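## Task

Take the culture plate labelled M09 out of the incubator and set it in out-nest O1. It must rest level within the nest's locating features, its well A1 at the nest corner marked A1, and its lid completely seated on it. All other plates and lids must stay as they were, and the incubator door must finish closed and latched by its catch. Anything that stays put only because the robot is holding it does not count. Release the plate and move the gripper away at the end.

## Robot and tools

ROBOT. One arm: a four-axis plate mover (vertical lift, shoulder, elbow, wrist yaw) carrying a two-finger gripper that always stays level; it can only rotate about vertical. The controlled point (end_effector_position) sits midway between the two rubber pads, 2 to 3 cm behind the fingertips. The fingers point along the gripper's +x axis and close along its y axis. Keep the elbow reading at least 0.4 rad away from 0, or the arm may fold and fault.

FRAMES. Results report the gripper in the scene frame: origin on the table surface under the arm base, +z up, +y to the left when facing +x. Position is in metres, orientation as quaternion wxyz; the reported position can be slightly off, more so when reaching far. All motion commands, however, are given in the gripper's own axes.

THE ROW. Every motion uses a row of 5 numbers, each within [-1, 1], ordered dx, dy, dz, rz, opening. The first four are an offset, not a pose: they say where the gripper should end up relative to its pose in the most recent result that displayed it (or, before any such result in the scene, and for the second or later call in one reply, relative to where the arm is when the action begins). A value of 1.0 equals 0.6 m for dx/dy/dz and 180 degrees for rz; rz rotates from +x toward +y. Opening is absolute, not an offset: +1 is fully open (0.140 m), -1 is closed, which still leaves a 0.066 m gap. Closing fully takes at least about 0.6 s. All-zero offsets are not a pause; they pull the arm back to the reference pose.

execute_actions: argument actions is a list holding zero or one item. Empty list: just report the current state. An action item is {"rows": [...], "steps": n}: 1 to 15 rows, n up to 15 (default 15), each step 1/30 s, last row reused if rows run out. Every row is measured from the same reference pose, not from the previous row. A wait item is {"steps": n} with n up to 300, counted from the previous result, so your thinking time is included. Optional pictures (true/false) controls whether images come back. A refused call sends nothing.

move: target is one row as above; speed is the path's top speed in m/s, 0.002 to 0.5 (default 0.25), turning capped at twice that in rad/s. It drives a straight path lasting 0.5 to 10 s (cut off at 10 s), takes the shorter rotation, and sets the opening at the start. It does not slow for obstacles and the hand may lag, drift or overshoot the speed, especially with the arm stretched out. Its result adds a move: line with the ending (done, off_target, moving, held, fault), the limits that acted (paced = pose clipped; held = some steps were blocked, after which the arm may jump fast) and the remaining distance to target.

wait: seconds, 0 to 10; the robot gets nothing new meanwhile.

zoom_image: camera is cam_head_left, cam_head_right or cam_wrist; region is [x0, y0, x1, y1] in that image's pixels from the top-left, no larger than 504 by 504.

finished_scene: scene is the number of the current scene; it ends it irreversibly, reports success and gives the next task.

CONTROL DETAILS. Each step the command is clipped to within 70 mm and 16 degrees of the measured pose, then joints follow by damped inverse kinematics. After an action the arm continues only to its last clipped pose, so far targets need several actions; check the pose and send the remainder. Hand target, when shown, is where the controller is currently heading. Because offsets start from a measured pose, repeating a small push against something rigid adds no force, but against something that yields it keeps advancing. A stalled arm usually keeps pressing until given a new command.

RESULT LINES. Joint positions: lift (m, 0.000 to 0.550), shoulder (-2.000 to 2.000), elbow (-2.800 to 2.800), wrist yaw (-12.566 to 12.566) in rad, then pad gap in m. grip_measured is the finger opening on the command scale, possibly off by about 1 mm consistently. HELD marks steps where your row was partly or wholly withheld; a "pose unreachable" line means the clearance check altered or blocked the command.

GRIPPING. To hold a plate, command an opening about 0.04 below grip_measured (less for a lighter hold). Pads push about 18 N each at most; a quick close can squeeze harder and may spring open.

HAZARDS. Torque loads (lift 55.8 N, shoulder 8.37 N m, elbow 4.18 N m, wrist yaw 1.39 N m, including held weight) trigger a 10 s stop that cancels the rest of the call. Motors warm while carrying: MOTOR HOT from 85 °C, braking OVER-TEMPERATURE FAULT at 100 °C. Expect occasional brief tugs on a held part. Avoid drops, slips, slamming, hard impacts and strong pushes, and never let anything leave the table.

TASK HINTS. A pushed incubator door keeps swinging; if it swings well beyond 90 degrees its outer face is out of reach for closing. Incubator plates show their ID on the front. On labelled items well A1 lies at the labelled short end, in the corner opposite the labelled long side.

CAMERAS. Images arrive in order cam_head_left, cam_head_right, cam_high, cam_low (504x504 pinhole) and cam_wrist (616x616 fisheye, pose derived from joint readings). Calibration is approximate and may shift slightly per scene; results list changed cameras.

Each tool is called after "Call:" as name(argument=value, ...), one argument or row to a line, values as JSON.

## Session

I'll start by looking at the current state of the scene.

Call:
execute_actions(
  actions=[],
)

Scene clock: 0.00 s of 9600.00 s.
end_effector_position=(+0.7600, -0.2401, +0.5058) grip_measured=+0.97 end_effector_quat_wxyz=(+1.000, -0.000, -0.000, -0.030)
Joint positions: [ 0.501 -0.724 -2.612 -3.006  0.139]
Motor temperatures (°C, as the motors report them): [35 28 30 28]
Hand target: +0.760, -0.240, +0.506; +1.000, -0.000, -0.000, -0.030

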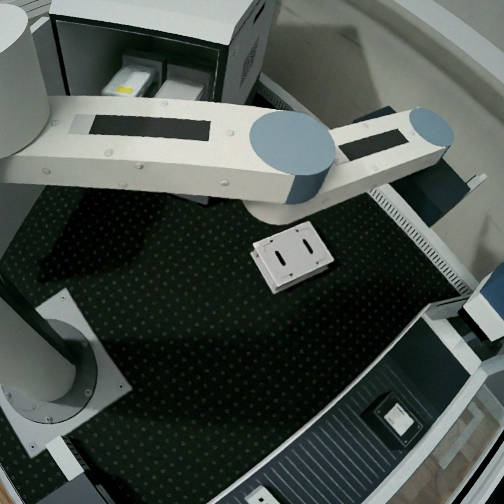

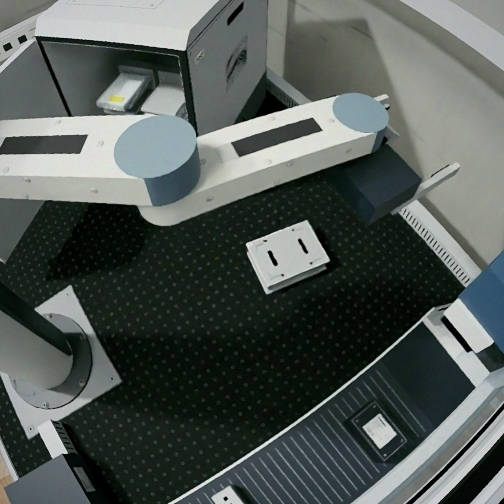

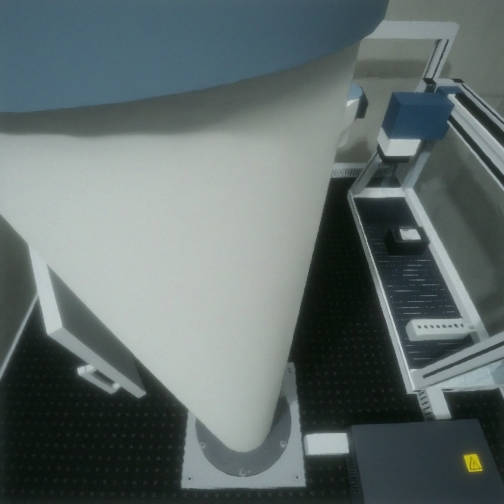

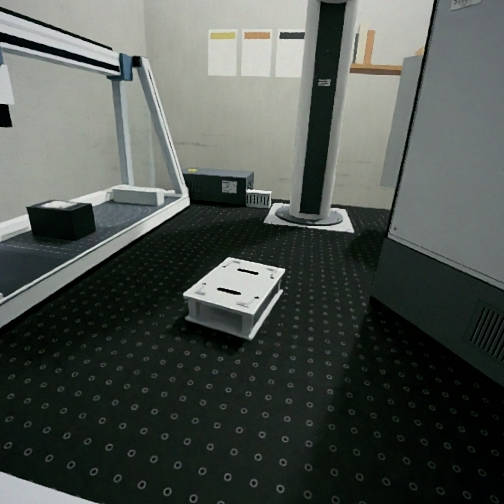

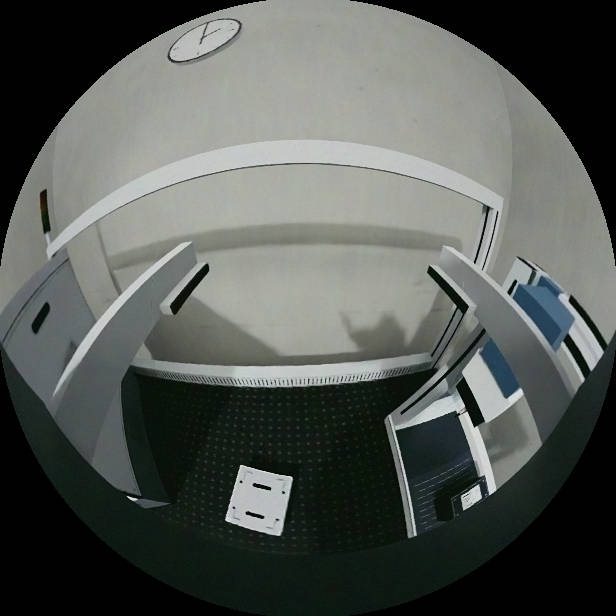

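Call:
zoom_image(
  camera="cam_head_right",
  region=[0, 0, 280, 280],
)

Call:
zoom_image(
  camera="cam_head_left",
  region=[0, 0, 280, 280],
)

Call:
zoom_image(
  camera="cam_head_left",
  region=[230, 200, 350, 320],
)

Call:
zoom_image(
  camera="cam_low",
  region=[160, 230, 310, 360],
)

Region (0, 0, 280, 280) of cam_head_right's 504x504 image, scaled by 1.800, with more detail than that image has.

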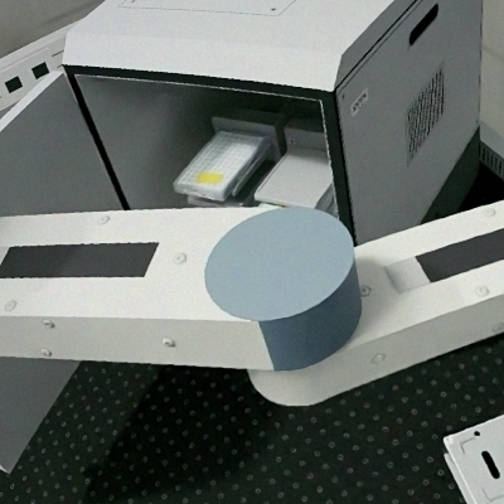

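Region (0, 0, 280, 280) of cam_head_left's 504x504 image, scaled by 1.800, with more detail than that image has.

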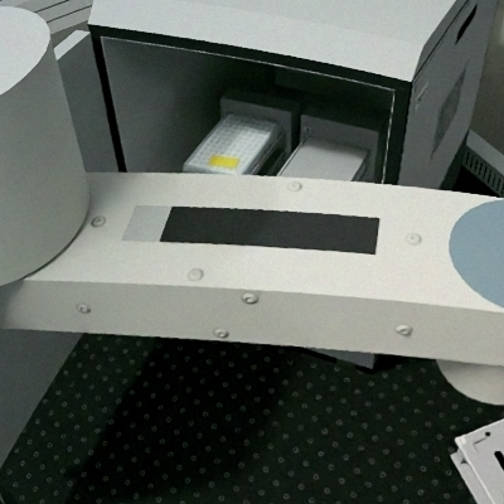

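Region (230, 200, 350, 320) of cam_head_left's 504x504 image, scaled by 4.200, with more detail than that image has.

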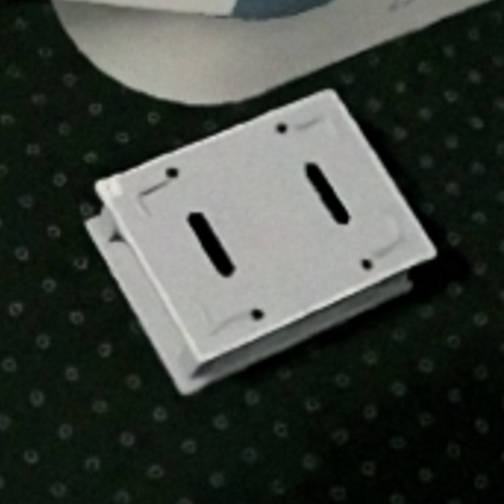

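Region (160, 230, 310, 360) of cam_low's 504x504 image, scaled by 3.360, with more detail than that image has; it fills the top 437 rows of this view, and the rest is white.

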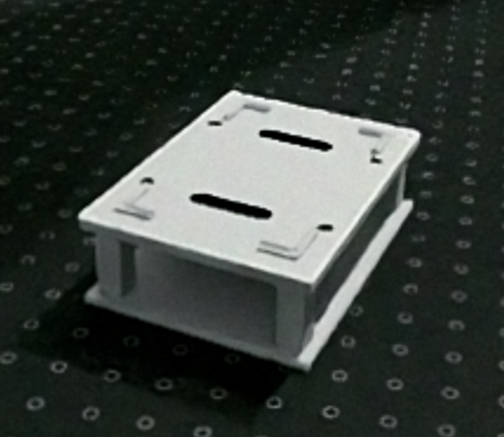

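Call:
zoom_image(
  camera="cam_high",
  region=[0, 220, 200, 420],
)

Call:
zoom_image(
  camera="cam_low",
  region=[260, 0, 504, 244],
)

Call:
zoom_image(
  camera="cam_wrist",
  region=[200, 440, 320, 560],
)

Region (0, 220, 200, 420) of cam_high's 504x504 image, scaled by 2.520, with more detail than that image has.

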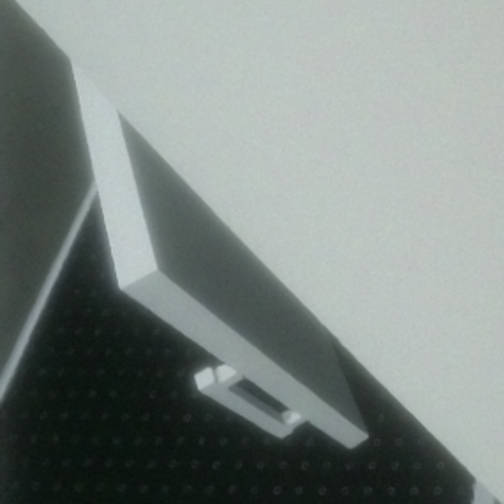

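Region (260, 0, 504, 244) of cam_low's 504x504 image, scaled by 2.066, with more detail than that image has.

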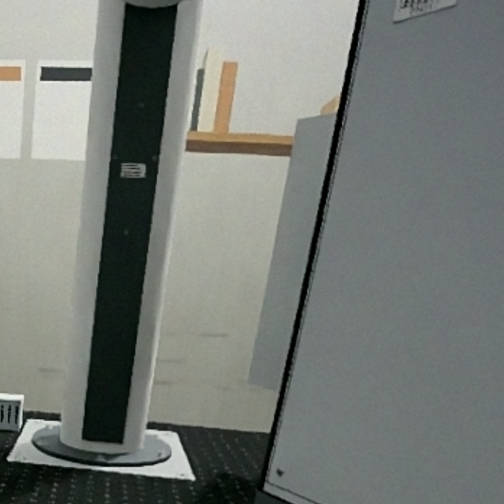

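Region (200, 440, 320, 560) of cam_wrist's 616x616 image, scaled by 4.200, with more detail than that image has.

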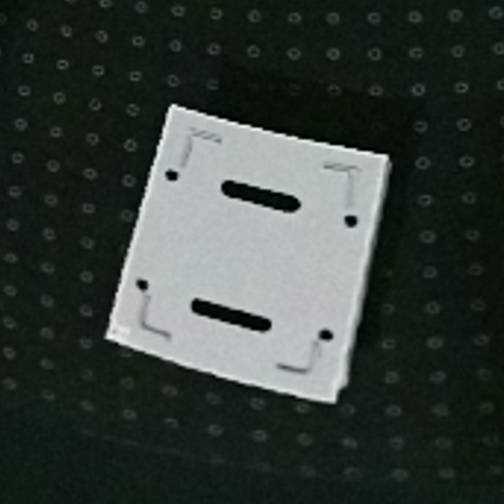

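Call:
move(
  target=[-0.3397, 0.3720, -0.343, 0.2098, 1.0],
  speed=0.35,
)

Scene clock: 121.47 s of 9600.00 s.
end_effector_position=(+0.5697, -0.0049, +0.3000) grip_measured=+0.97 end_effector_quat_wxyz=(+0.955, -0.000, -0.000, +0.296)
Joint positions: [ 0.295 -1.158 -1.182 -3.343  0.139]
Motor temperatures (°C, as the motors report them): [35 28 30 28]
Hand target: +0.570, -0.005, +0.300; +0.955, -0.000, -0.000, +0.295
Off the commanded pose: 0.000 m, 0 deg.
After step 90, 117.00 s passed at rest.
move: done
camera_calibration (this result's frames):
cam_wrist: T_world_to_cam=[[0.564266, -0.825592, 0.00146757, -0.316944], [-0.495647, -0.340179, -0.799132, 0.508384], [0.660256, 0.450195, -0.601154, -0.0983365], [0, 0, 0, 1]] pos_world=[0.495747, -0.044454, 0.347616]

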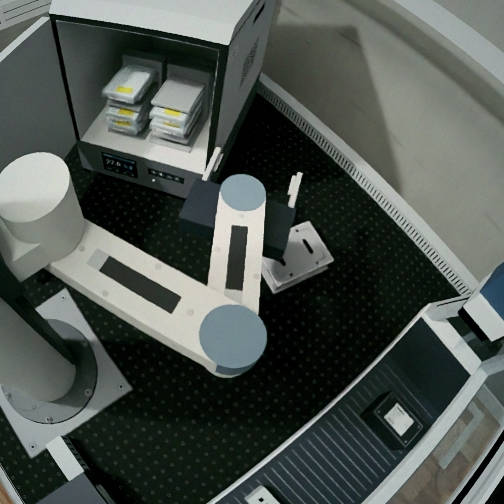

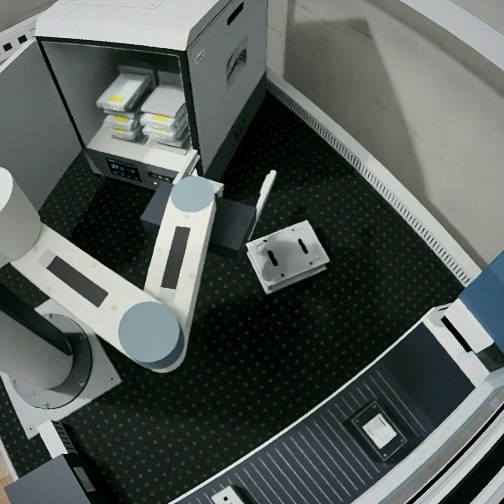

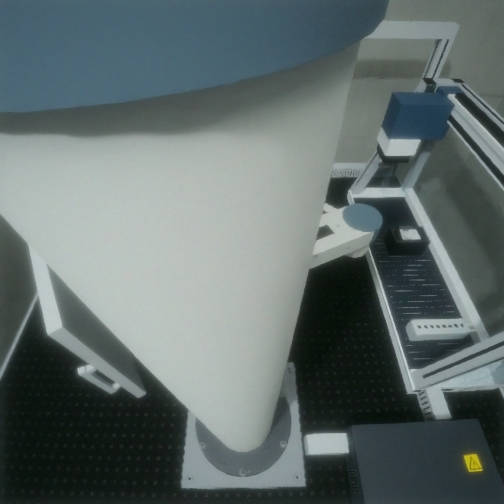

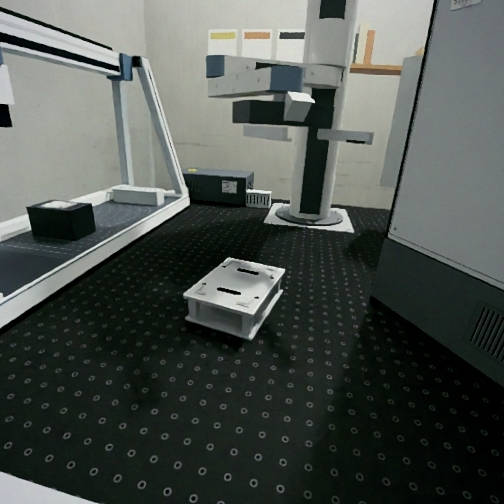

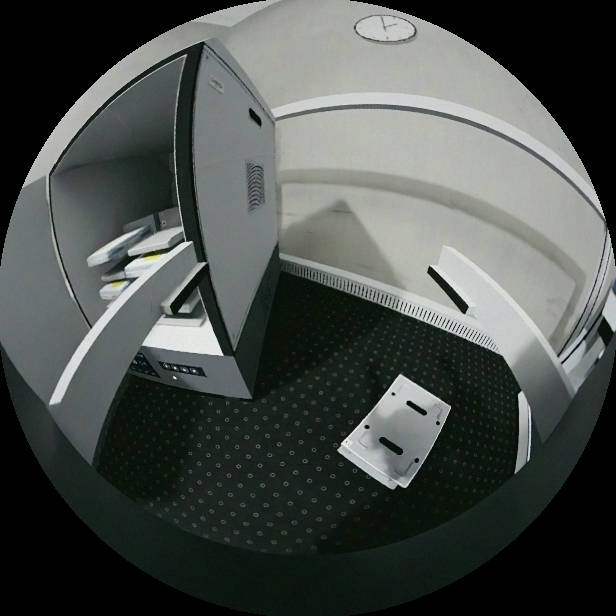

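Call:
zoom_image(
  camera="cam_head_left",
  region=[70, 40, 230, 200],
)

Call:
zoom_image(
  camera="cam_head_right",
  region=[60, 50, 220, 210],
)

Call:
zoom_image(
  camera="cam_low",
  region=[190, 0, 430, 200],
)

Region (70, 40, 230, 200) of cam_head_left's 504x504 image, scaled by 3.150, with more detail than that image has.

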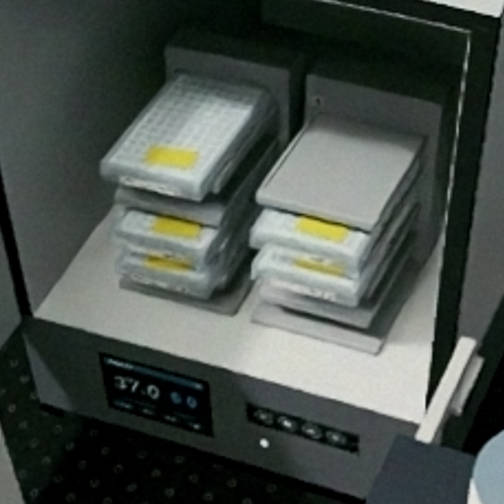

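Region (60, 50, 220, 210) of cam_head_right's 504x504 image, scaled by 3.150, with more detail than that image has.

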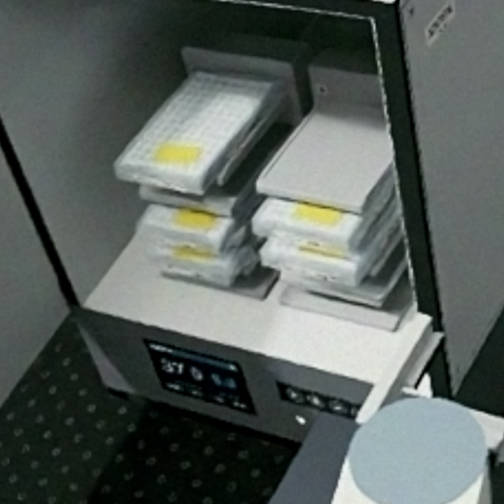

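Region (190, 0, 430, 200) of cam_low's 504x504 image, scaled by 2.100, with more detail than that image has.

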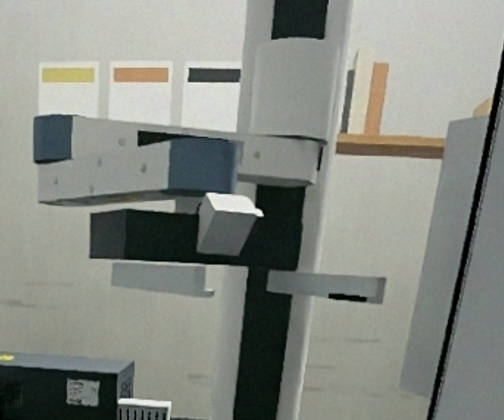

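Call:
move(
  target=[0.0, 0.4833, -0.175, 0.0, 1.0],
  speed=0.3,
)

Scene clock: 140.60 s of 9600.00 s.
end_effector_position=(+0.4060, +0.2345, +0.1950) grip_measured=+0.97 end_effector_quat_wxyz=(+0.955, -0.000, -0.000, +0.296)
Joint positions: [ 0.19  -0.072 -0.748 -4.862  0.139]
Motor temperatures (°C, as the motors report them): [35 28 30 28]
Hand target: +0.406, +0.234, +0.195; +0.955, -0.000, -0.000, +0.296
Off the commanded pose: 0.000 m, 0 deg.
After step 90, 14.53 s passed at rest.
move: done
camera_calibration (this result's frames):
cam_wrist: T_world_to_cam=[[0.564585, -0.825374, 0.00146757, -0.0269333], [-0.495516, -0.340371, -0.799132, 0.424752], [0.660082, 0.450451, -0.601154, -0.161179], [0, 0, 0, 1]] pos_world=[0.332068, 0.194946, 0.242579]

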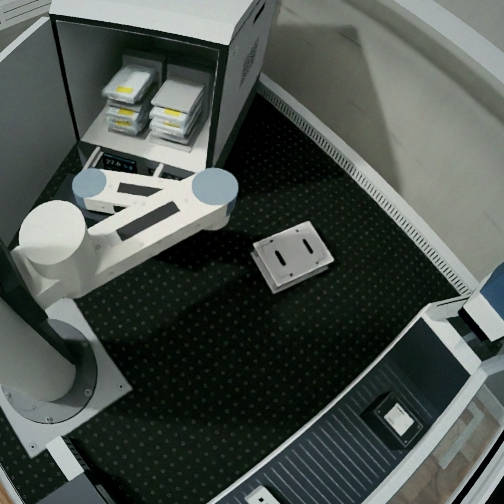

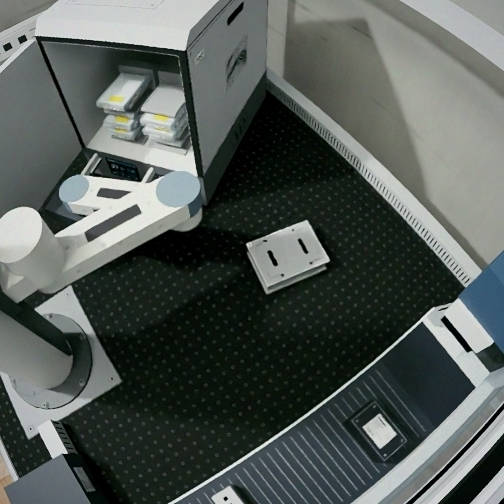

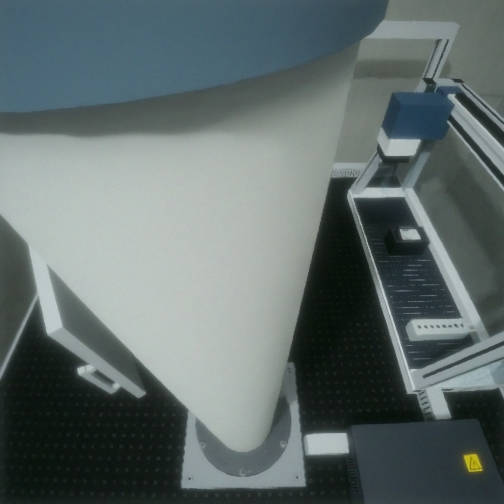

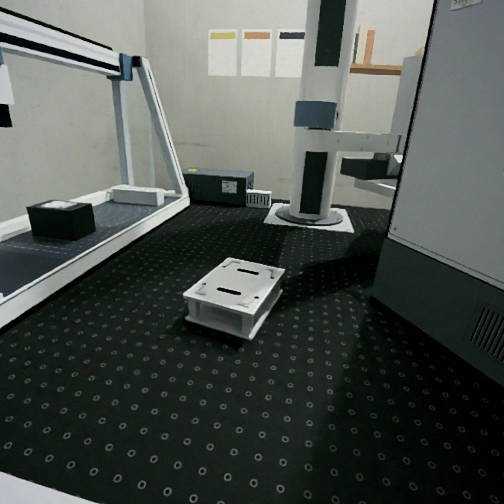

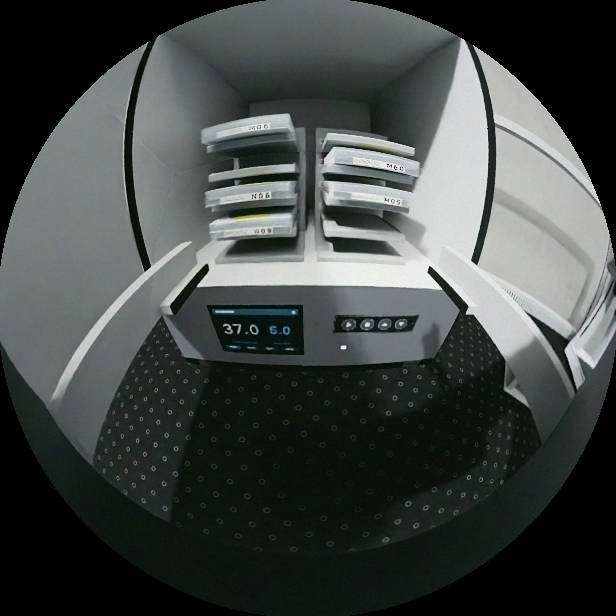

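Call:
zoom_image(
  camera="cam_wrist",
  region=[190, 100, 320, 270],
)

Call:
zoom_image(
  camera="cam_wrist",
  region=[300, 110, 440, 270],
)

Region (190, 100, 320, 270) of cam_wrist's 616x616 image, scaled by 2.965, with more detail than that image has; it fills the left 385 columns of this view, and the rest is white.

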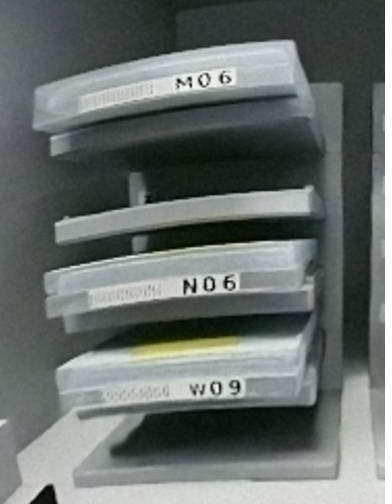

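Region (300, 110, 440, 270) of cam_wrist's 616x616 image, scaled by 3.150, with more detail than that image has; it fills the left 441 columns of this view, and the rest is white.

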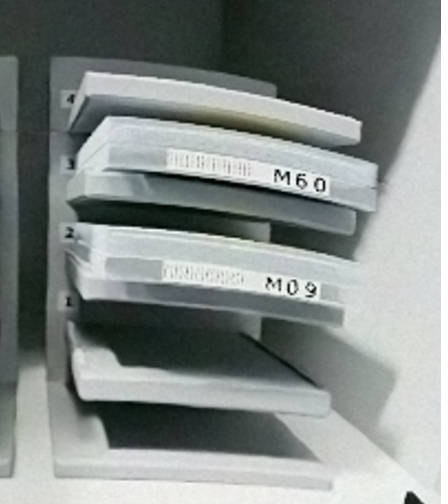

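Call:
zoom_image(
  camera="cam_wrist",
  region=[310, 165, 370, 245],
)

Call:
zoom_image(
  camera="cam_wrist",
  region=[365, 165, 425, 245],
)

Region (310, 165, 370, 245) of cam_wrist's 616x616 image, scaled by 6.300, with more detail than that image has; it fills the left 378 columns of this view, and the rest is white.

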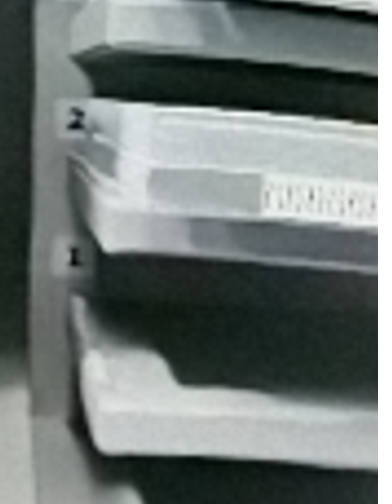

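Region (365, 165, 425, 245) of cam_wrist's 616x616 image, scaled by 6.300, with more detail than that image has; it fills the left 378 columns of this view, and the rest is white.

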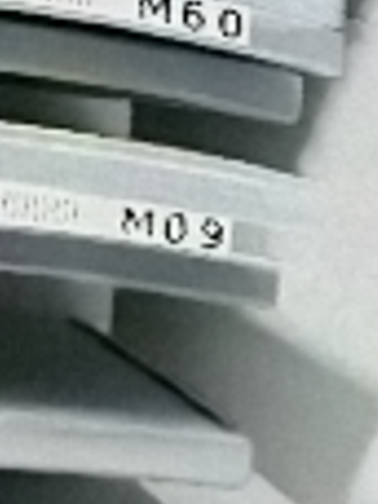

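Call:
zoom_image(
  camera="cam_wrist",
  region=[130, 225, 230, 335],
)

Call:
zoom_image(
  camera="cam_wrist",
  region=[410, 225, 510, 335],
)

Region (130, 225, 230, 335) of cam_wrist's 616x616 image, scaled by 4.582, with more detail than that image has; it fills the left 458 columns of this view, and the rest is white.

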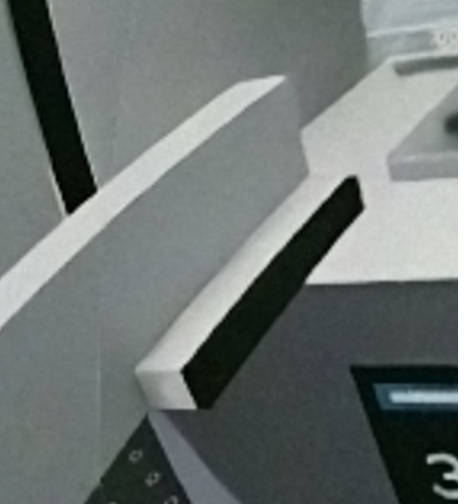

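Region (410, 225, 510, 335) of cam_wrist's 616x616 image, scaled by 4.582, with more detail than that image has; it fills the left 458 columns of this view, and the rest is white.

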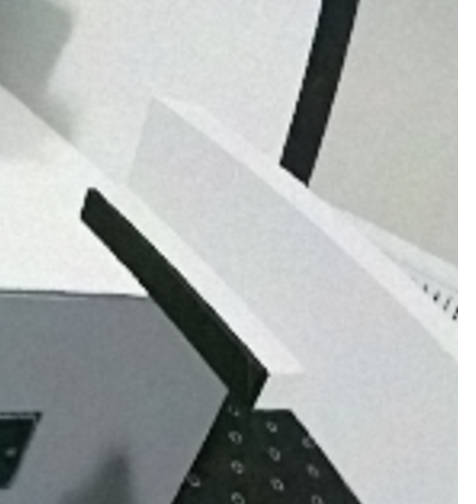

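Call:
move(
  target=[0.0833, -0.0958, -0.0217, 0.0, 0.07],
  speed=0.2,
)

Scene clock: 217.43 s of 9600.00 s.
end_effector_position=(+0.4799, +0.2152, +0.1819) grip_measured=+0.07 end_effector_quat_wxyz=(+0.955, -0.000, -0.000, +0.296)
Joint positions: [ 0.177 -0.334 -0.918 -4.431  0.106]
Motor temperatures (°C, as the motors report them): [35 28 30 28]
Hand target: +0.480, +0.215, +0.182; +0.955, -0.000, -0.000, +0.296
Off the commanded pose: 0.000 m, 0 deg.
After step 90, 73.07 s passed at rest.
move: done
camera_calibration (this result's frames):
cam_wrist: T_world_to_cam=[[0.563868, -0.825863, 0.00146757, -0.0841292], [-0.495811, -0.339941, -0.799132, 0.444384], [0.660473, 0.449878, -0.601154, -0.209137], [0, 0, 0, 1]] pos_world=[0.405898, 0.175671, 0.229521]

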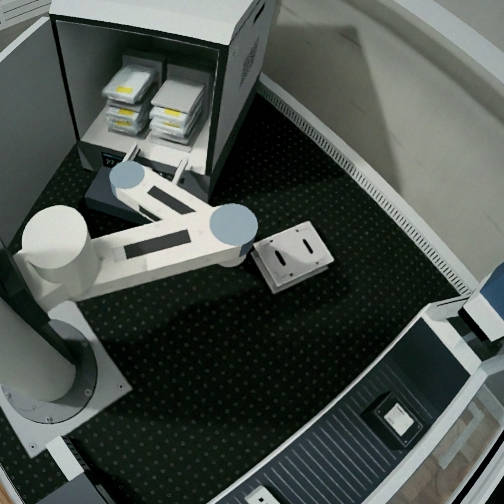

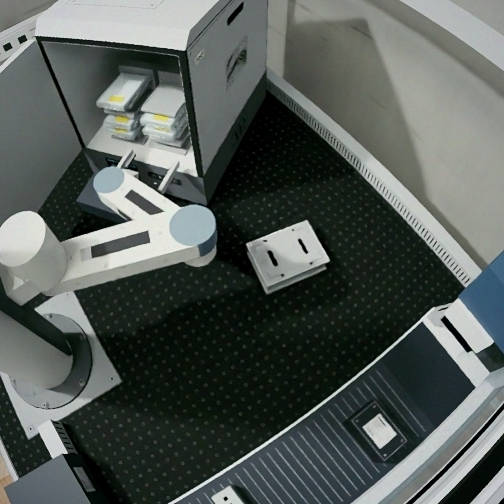

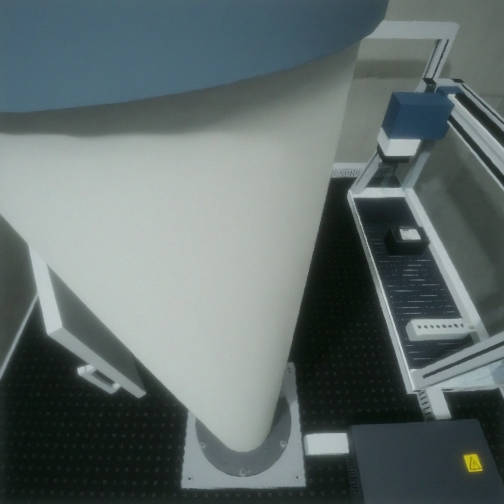

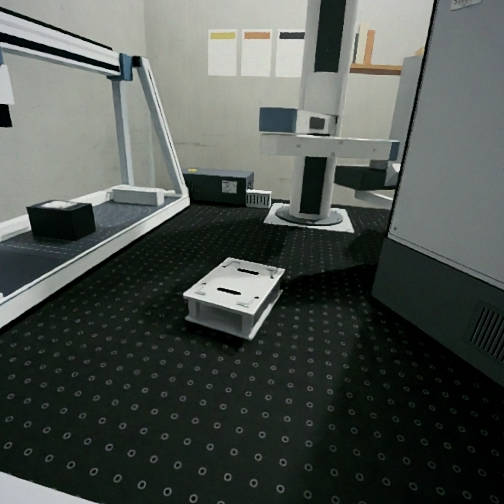

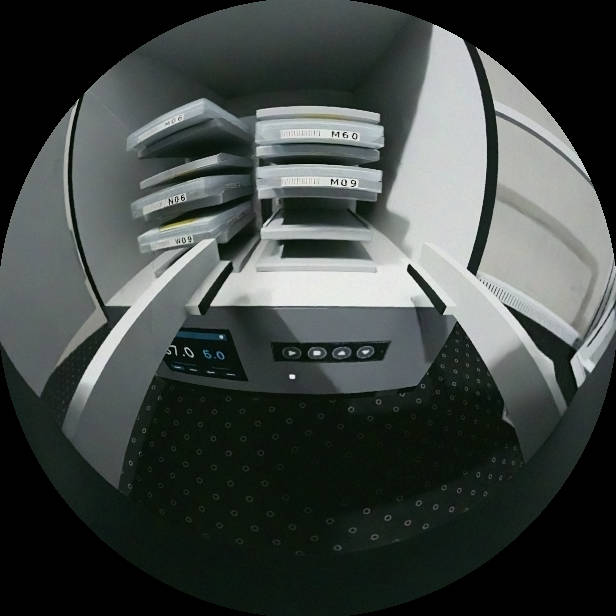

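Call:
zoom_image(
  camera="cam_wrist",
  region=[245, 140, 325, 220],
)

Call:
zoom_image(
  camera="cam_wrist",
  region=[320, 140, 400, 220],
)

Call:
zoom_image(
  camera="cam_wrist",
  region=[245, 190, 395, 290],
)

Call:
zoom_image(
  camera="cam_wrist",
  region=[170, 140, 270, 250],
)

Region (245, 140, 325, 220) of cam_wrist's 616x616 image, scaled by 6.300, with more detail than that image has.

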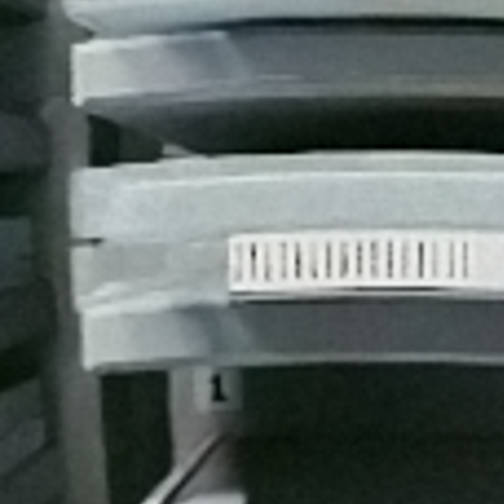

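Region (320, 140, 400, 220) of cam_wrist's 616x616 image, scaled by 6.300, with more detail than that image has.

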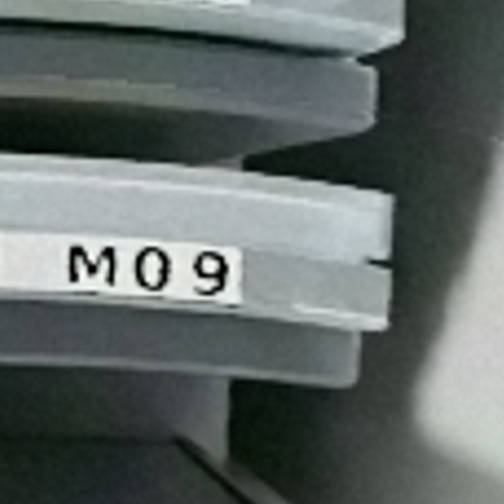

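Region (245, 190, 395, 290) of cam_wrist's 616x616 image, scaled by 3.360, with more detail than that image has.

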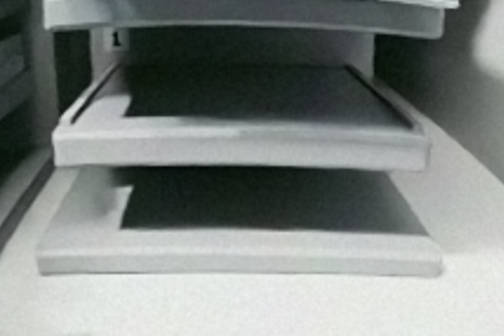

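Region (170, 140, 270, 250) of cam_wrist's 616x616 image, scaled by 4.582, with more detail than that image has; it fills the left 458 columns of this view, and the rest is white.

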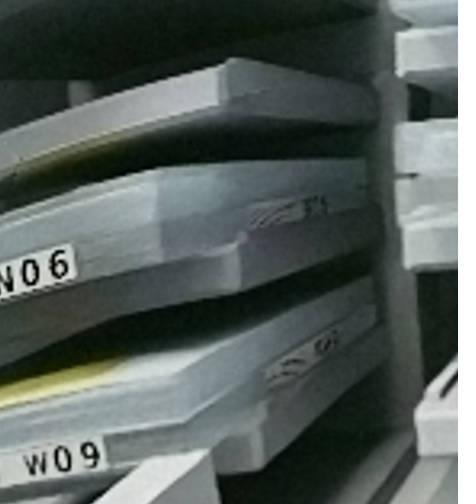

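Call:
zoom_image(
  camera="cam_wrist",
  region=[185, 255, 245, 320],
)

Call:
zoom_image(
  camera="cam_wrist",
  region=[400, 255, 460, 320],
)

Call:
zoom_image(
  camera="cam_wrist",
  region=[200, 145, 260, 210],
)

Region (185, 255, 245, 320) of cam_wrist's 616x616 image, scaled by 7.754, with more detail than that image has; it fills the left 465 columns of this view, and the rest is white.

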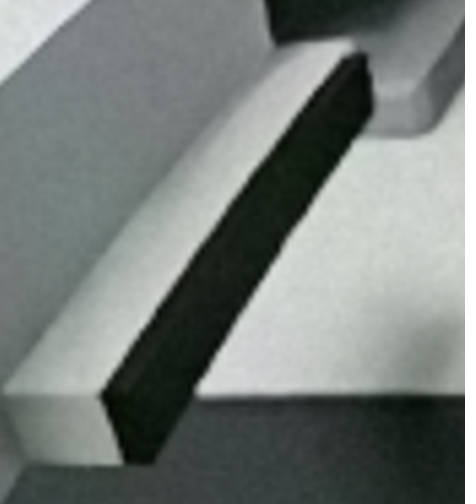

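Region (400, 255, 460, 320) of cam_wrist's 616x616 image, scaled by 7.754, with more detail than that image has; it fills the left 465 columns of this view, and the rest is white.

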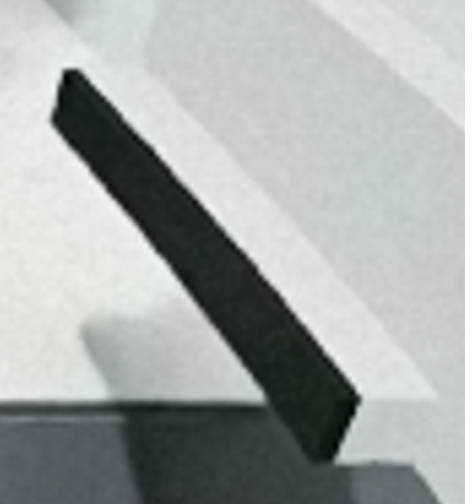

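Region (200, 145, 260, 210) of cam_wrist's 616x616 image, scaled by 7.754, with more detail than that image has; it fills the left 465 columns of this view, and the rest is white.

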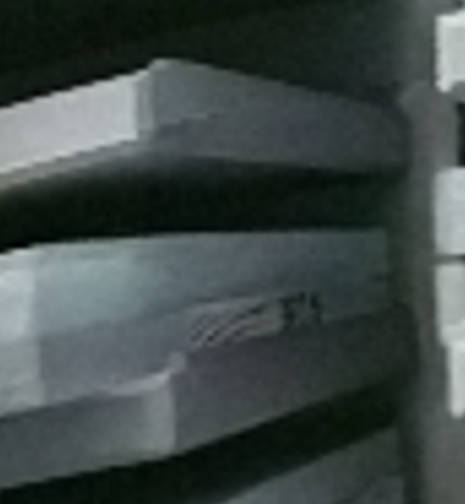

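Call:
move(
  target=[0.196, 0.0006, 0.0798, 0.0, 0.07],
  speed=0.12,
)

Scene clock: 287.50 s of 9600.00 s.
end_effector_position=(+0.5769, +0.2817, +0.2298) grip_measured=+0.07 end_effector_quat_wxyz=(+0.955, -0.000, -0.000, +0.295)
Joint positions: [ 0.225 -0.133 -1.475 -4.076  0.106]
Motor temperatures (°C, as the motors report them): [35 28 30 28]
Hand target: +0.577, +0.282, +0.230; +0.955, -0.000, -0.000, +0.296
Off the commanded pose: 0.000 m, 0 deg.
After step 90, 65.70 s passed at rest.
move: done
camera_calibration (this result's frames):
cam_wrist: T_world_to_cam=[[0.563379, -0.826197, 0.00146757, -0.0835692], [-0.496012, -0.339647, -0.799132, 0.553437], [0.660739, 0.449487, -0.601154, -0.274394], [0, 0, 0, 1]] pos_world=[0.502895, 0.242265, 0.277439]

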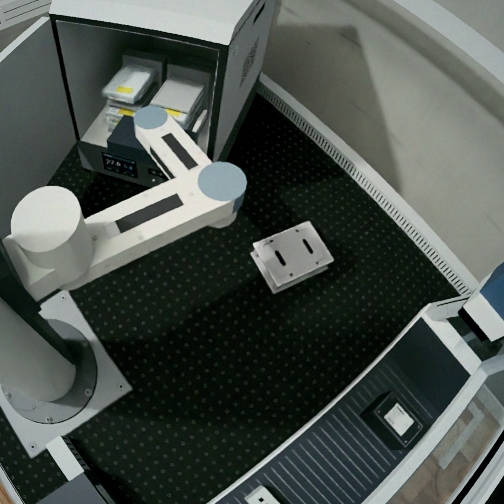

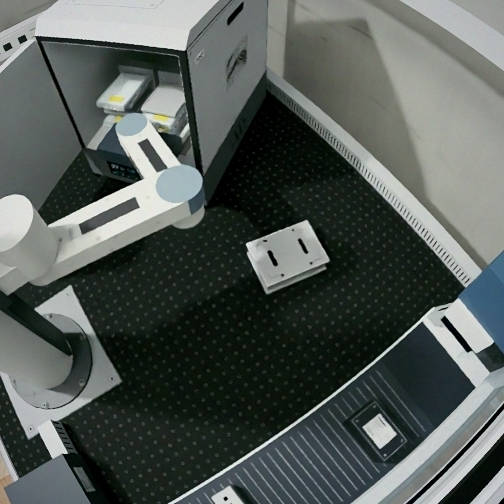

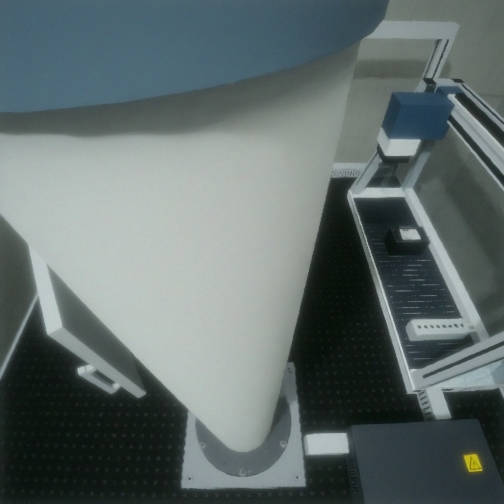

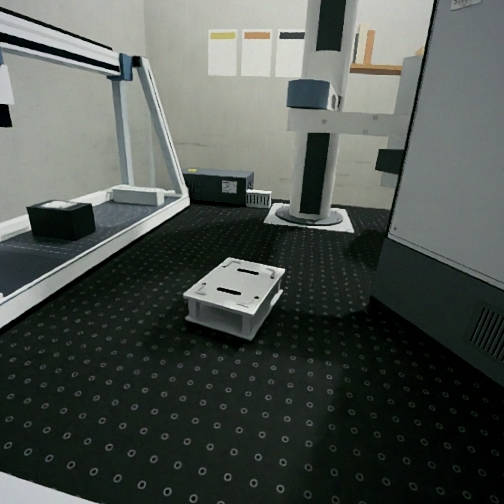

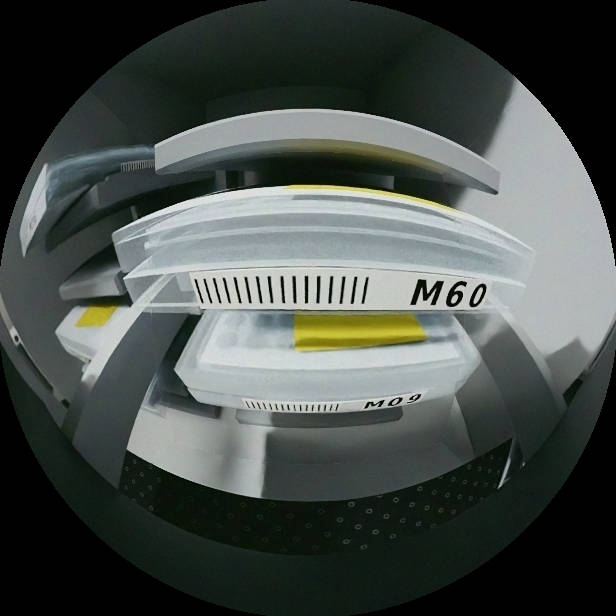

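Call:
zoom_image(
  camera="cam_wrist",
  region=[160, 330, 330, 430],
)

Call:
zoom_image(
  camera="cam_wrist",
  region=[320, 330, 490, 430],
)

Call:
zoom_image(
  camera="cam_wrist",
  region=[170, 170, 340, 320],
)

Call:
zoom_image(
  camera="cam_wrist",
  region=[400, 200, 550, 330],
)

Region (160, 330, 330, 430) of cam_wrist's 616x616 image, scaled by 2.965, with more detail than that image has; it fills the top 296 rows of this view, and the rest is white.

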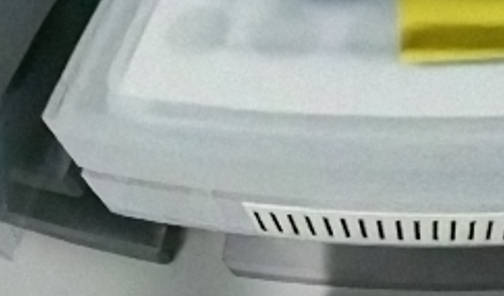

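Region (320, 330, 490, 430) of cam_wrist's 616x616 image, scaled by 2.965, with more detail than that image has; it fills the top 296 rows of this view, and the rest is white.

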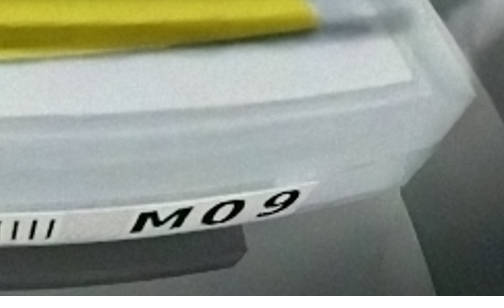

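Region (170, 170, 340, 320) of cam_wrist's 616x616 image, scaled by 2.965, with more detail than that image has; it fills the top 445 rows of this view, and the rest is white.

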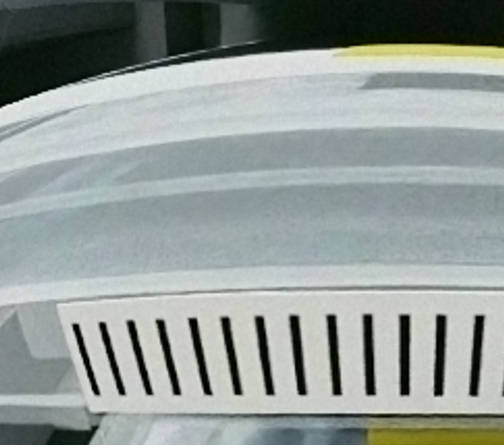

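Region (400, 200, 550, 330) of cam_wrist's 616x616 image, scaled by 3.360, with more detail than that image has; it fills the top 437 rows of this view, and the rest is white.

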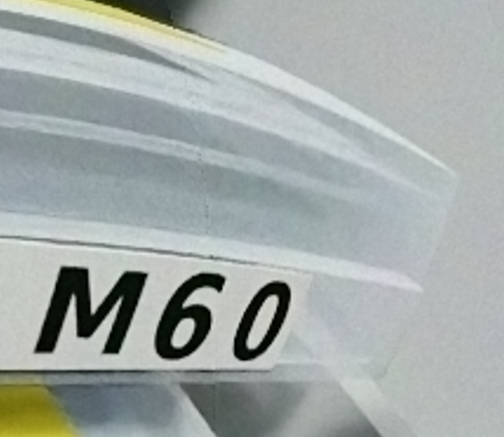

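Call:
execute_actions(
  actions=[
    {"rows": [[0,0,-0.0005,0,0.0],[0,0,-0.0005,0,-0.07],[0,0,-0.0005,0,-0.14],[0,0,-0.0005,0,-0.21],[0,0,-0.0005,0,-0.28],[0,0,-0.0005,0,-0.34],[0,0,-0.0005,0,-0.39],[0,0,-0.0005,0,-0.42],[0,0,-0.0005,0,-0.44],[0,0,-0.0005,0,-0.46],[0,0,-0.0005,0,-0.475],[0,0,-0.0005,0,-0.49],[0,0,-0.0005,0,-0.505],[0,0,-0.0005,0,-0.52],[0,0,-0.0005,0,-0.535]], "steps": 15},
  ],
  pictures=false,
)

Call:
execute_actions(
  actions=[
    {"steps": 12},
  ],
)

Scene clock: 312.93 s of 9600.00 s.
end_effector_position=(+0.5769, +0.2817, +0.2295) grip_measured=-0.51 end_effector_quat_wxyz=(+0.955, -0.000, -0.000, +0.295)
Joint positions: [ 0.225 -0.133 -1.475 -4.076  0.084]
Motor temperatures (°C, as the motors report them): [35 28 30 28]
Hand target: +0.577, +0.282, +0.230; +0.955, -0.000, -0.000, +0.295
Off the commanded pose: 0.000 m, 0 deg.
Steps of this call (steps 1 to 90: nothing new was sent; then 21.93 s passed at rest; steps 91 to 105: all 15 steps of this action). Readings (end_effector_position):
91: (+0.5769, +0.2818, +0.2298)
92: (+0.5769, +0.2817, +0.2295)
94: (+0.5769, +0.2817, +0.2295)
98: (+0.5769, +0.2818, +0.2295)
105: the state above

Scene clock: 313.33 s of 9600.00 s.
end_effector_position=(+0.5769, +0.2817, +0.2295) grip_measured=-0.51 end_effector_quat_wxyz=(+0.955, -0.000, -0.000, +0.295)
Joint positions: [ 0.225 -0.133 -1.475 -4.076  0.084]
Motor temperatures (°C, as the motors report them): [35 28 30 28]
Hand target: +0.577, +0.282, +0.230; +0.955, -0.000, -0.000, +0.295
Off the commanded pose: 0.000 m, 0 deg.
Steps of this call (steps 1 to 12: nothing new was sent). Readings (end_effector_position):
1: (+0.5769, +0.2817, +0.2295)
2: (+0.5769, +0.2817, +0.2295)
4: (+0.5769, +0.2817, +0.2295)
8: (+0.5769, +0.2817, +0.2295)
12: the state above
camera_calibration (this result's frames):
cam_wrist: T_world_to_cam=[[0.563347, -0.826219, 0.00146757, -0.0835496], [-0.496025, -0.339628, -0.799132, 0.553209], [0.660756, 0.449461, -0.601154, -0.274571], [0, 0, 0, 1]] pos_world=[0.502897, 0.242264, 0.27715]

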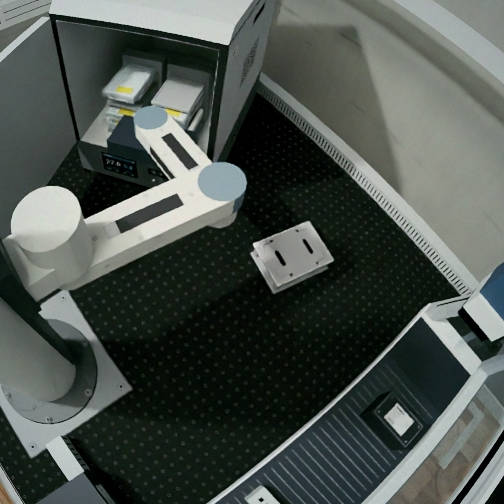

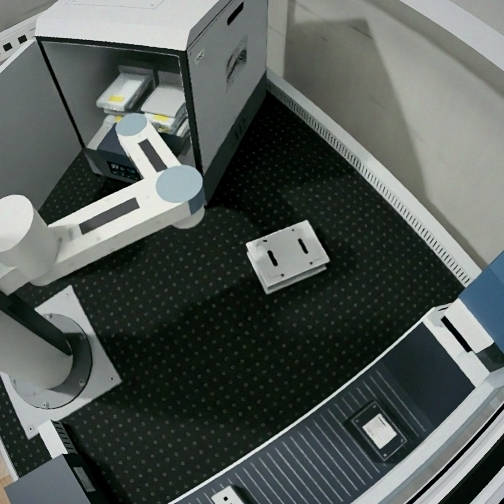

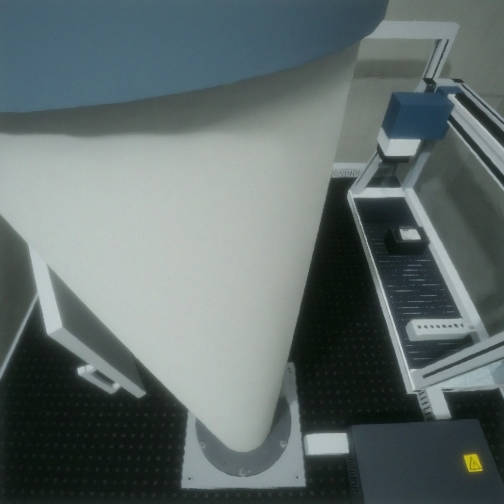

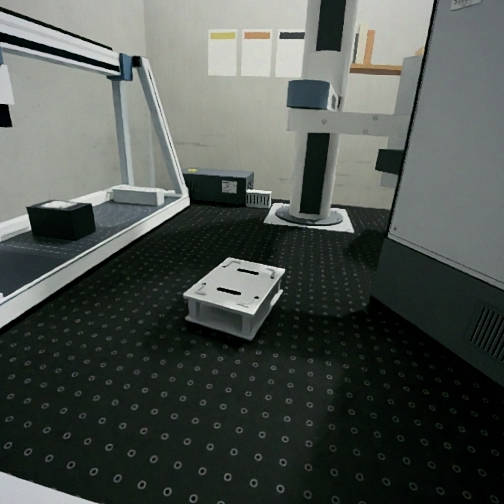

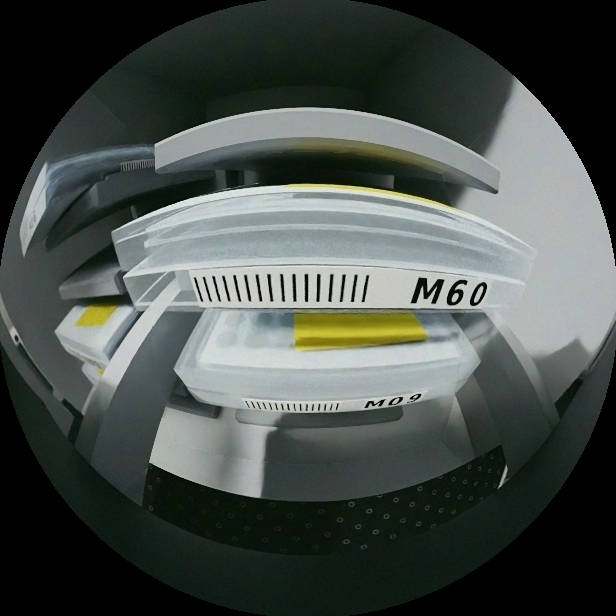

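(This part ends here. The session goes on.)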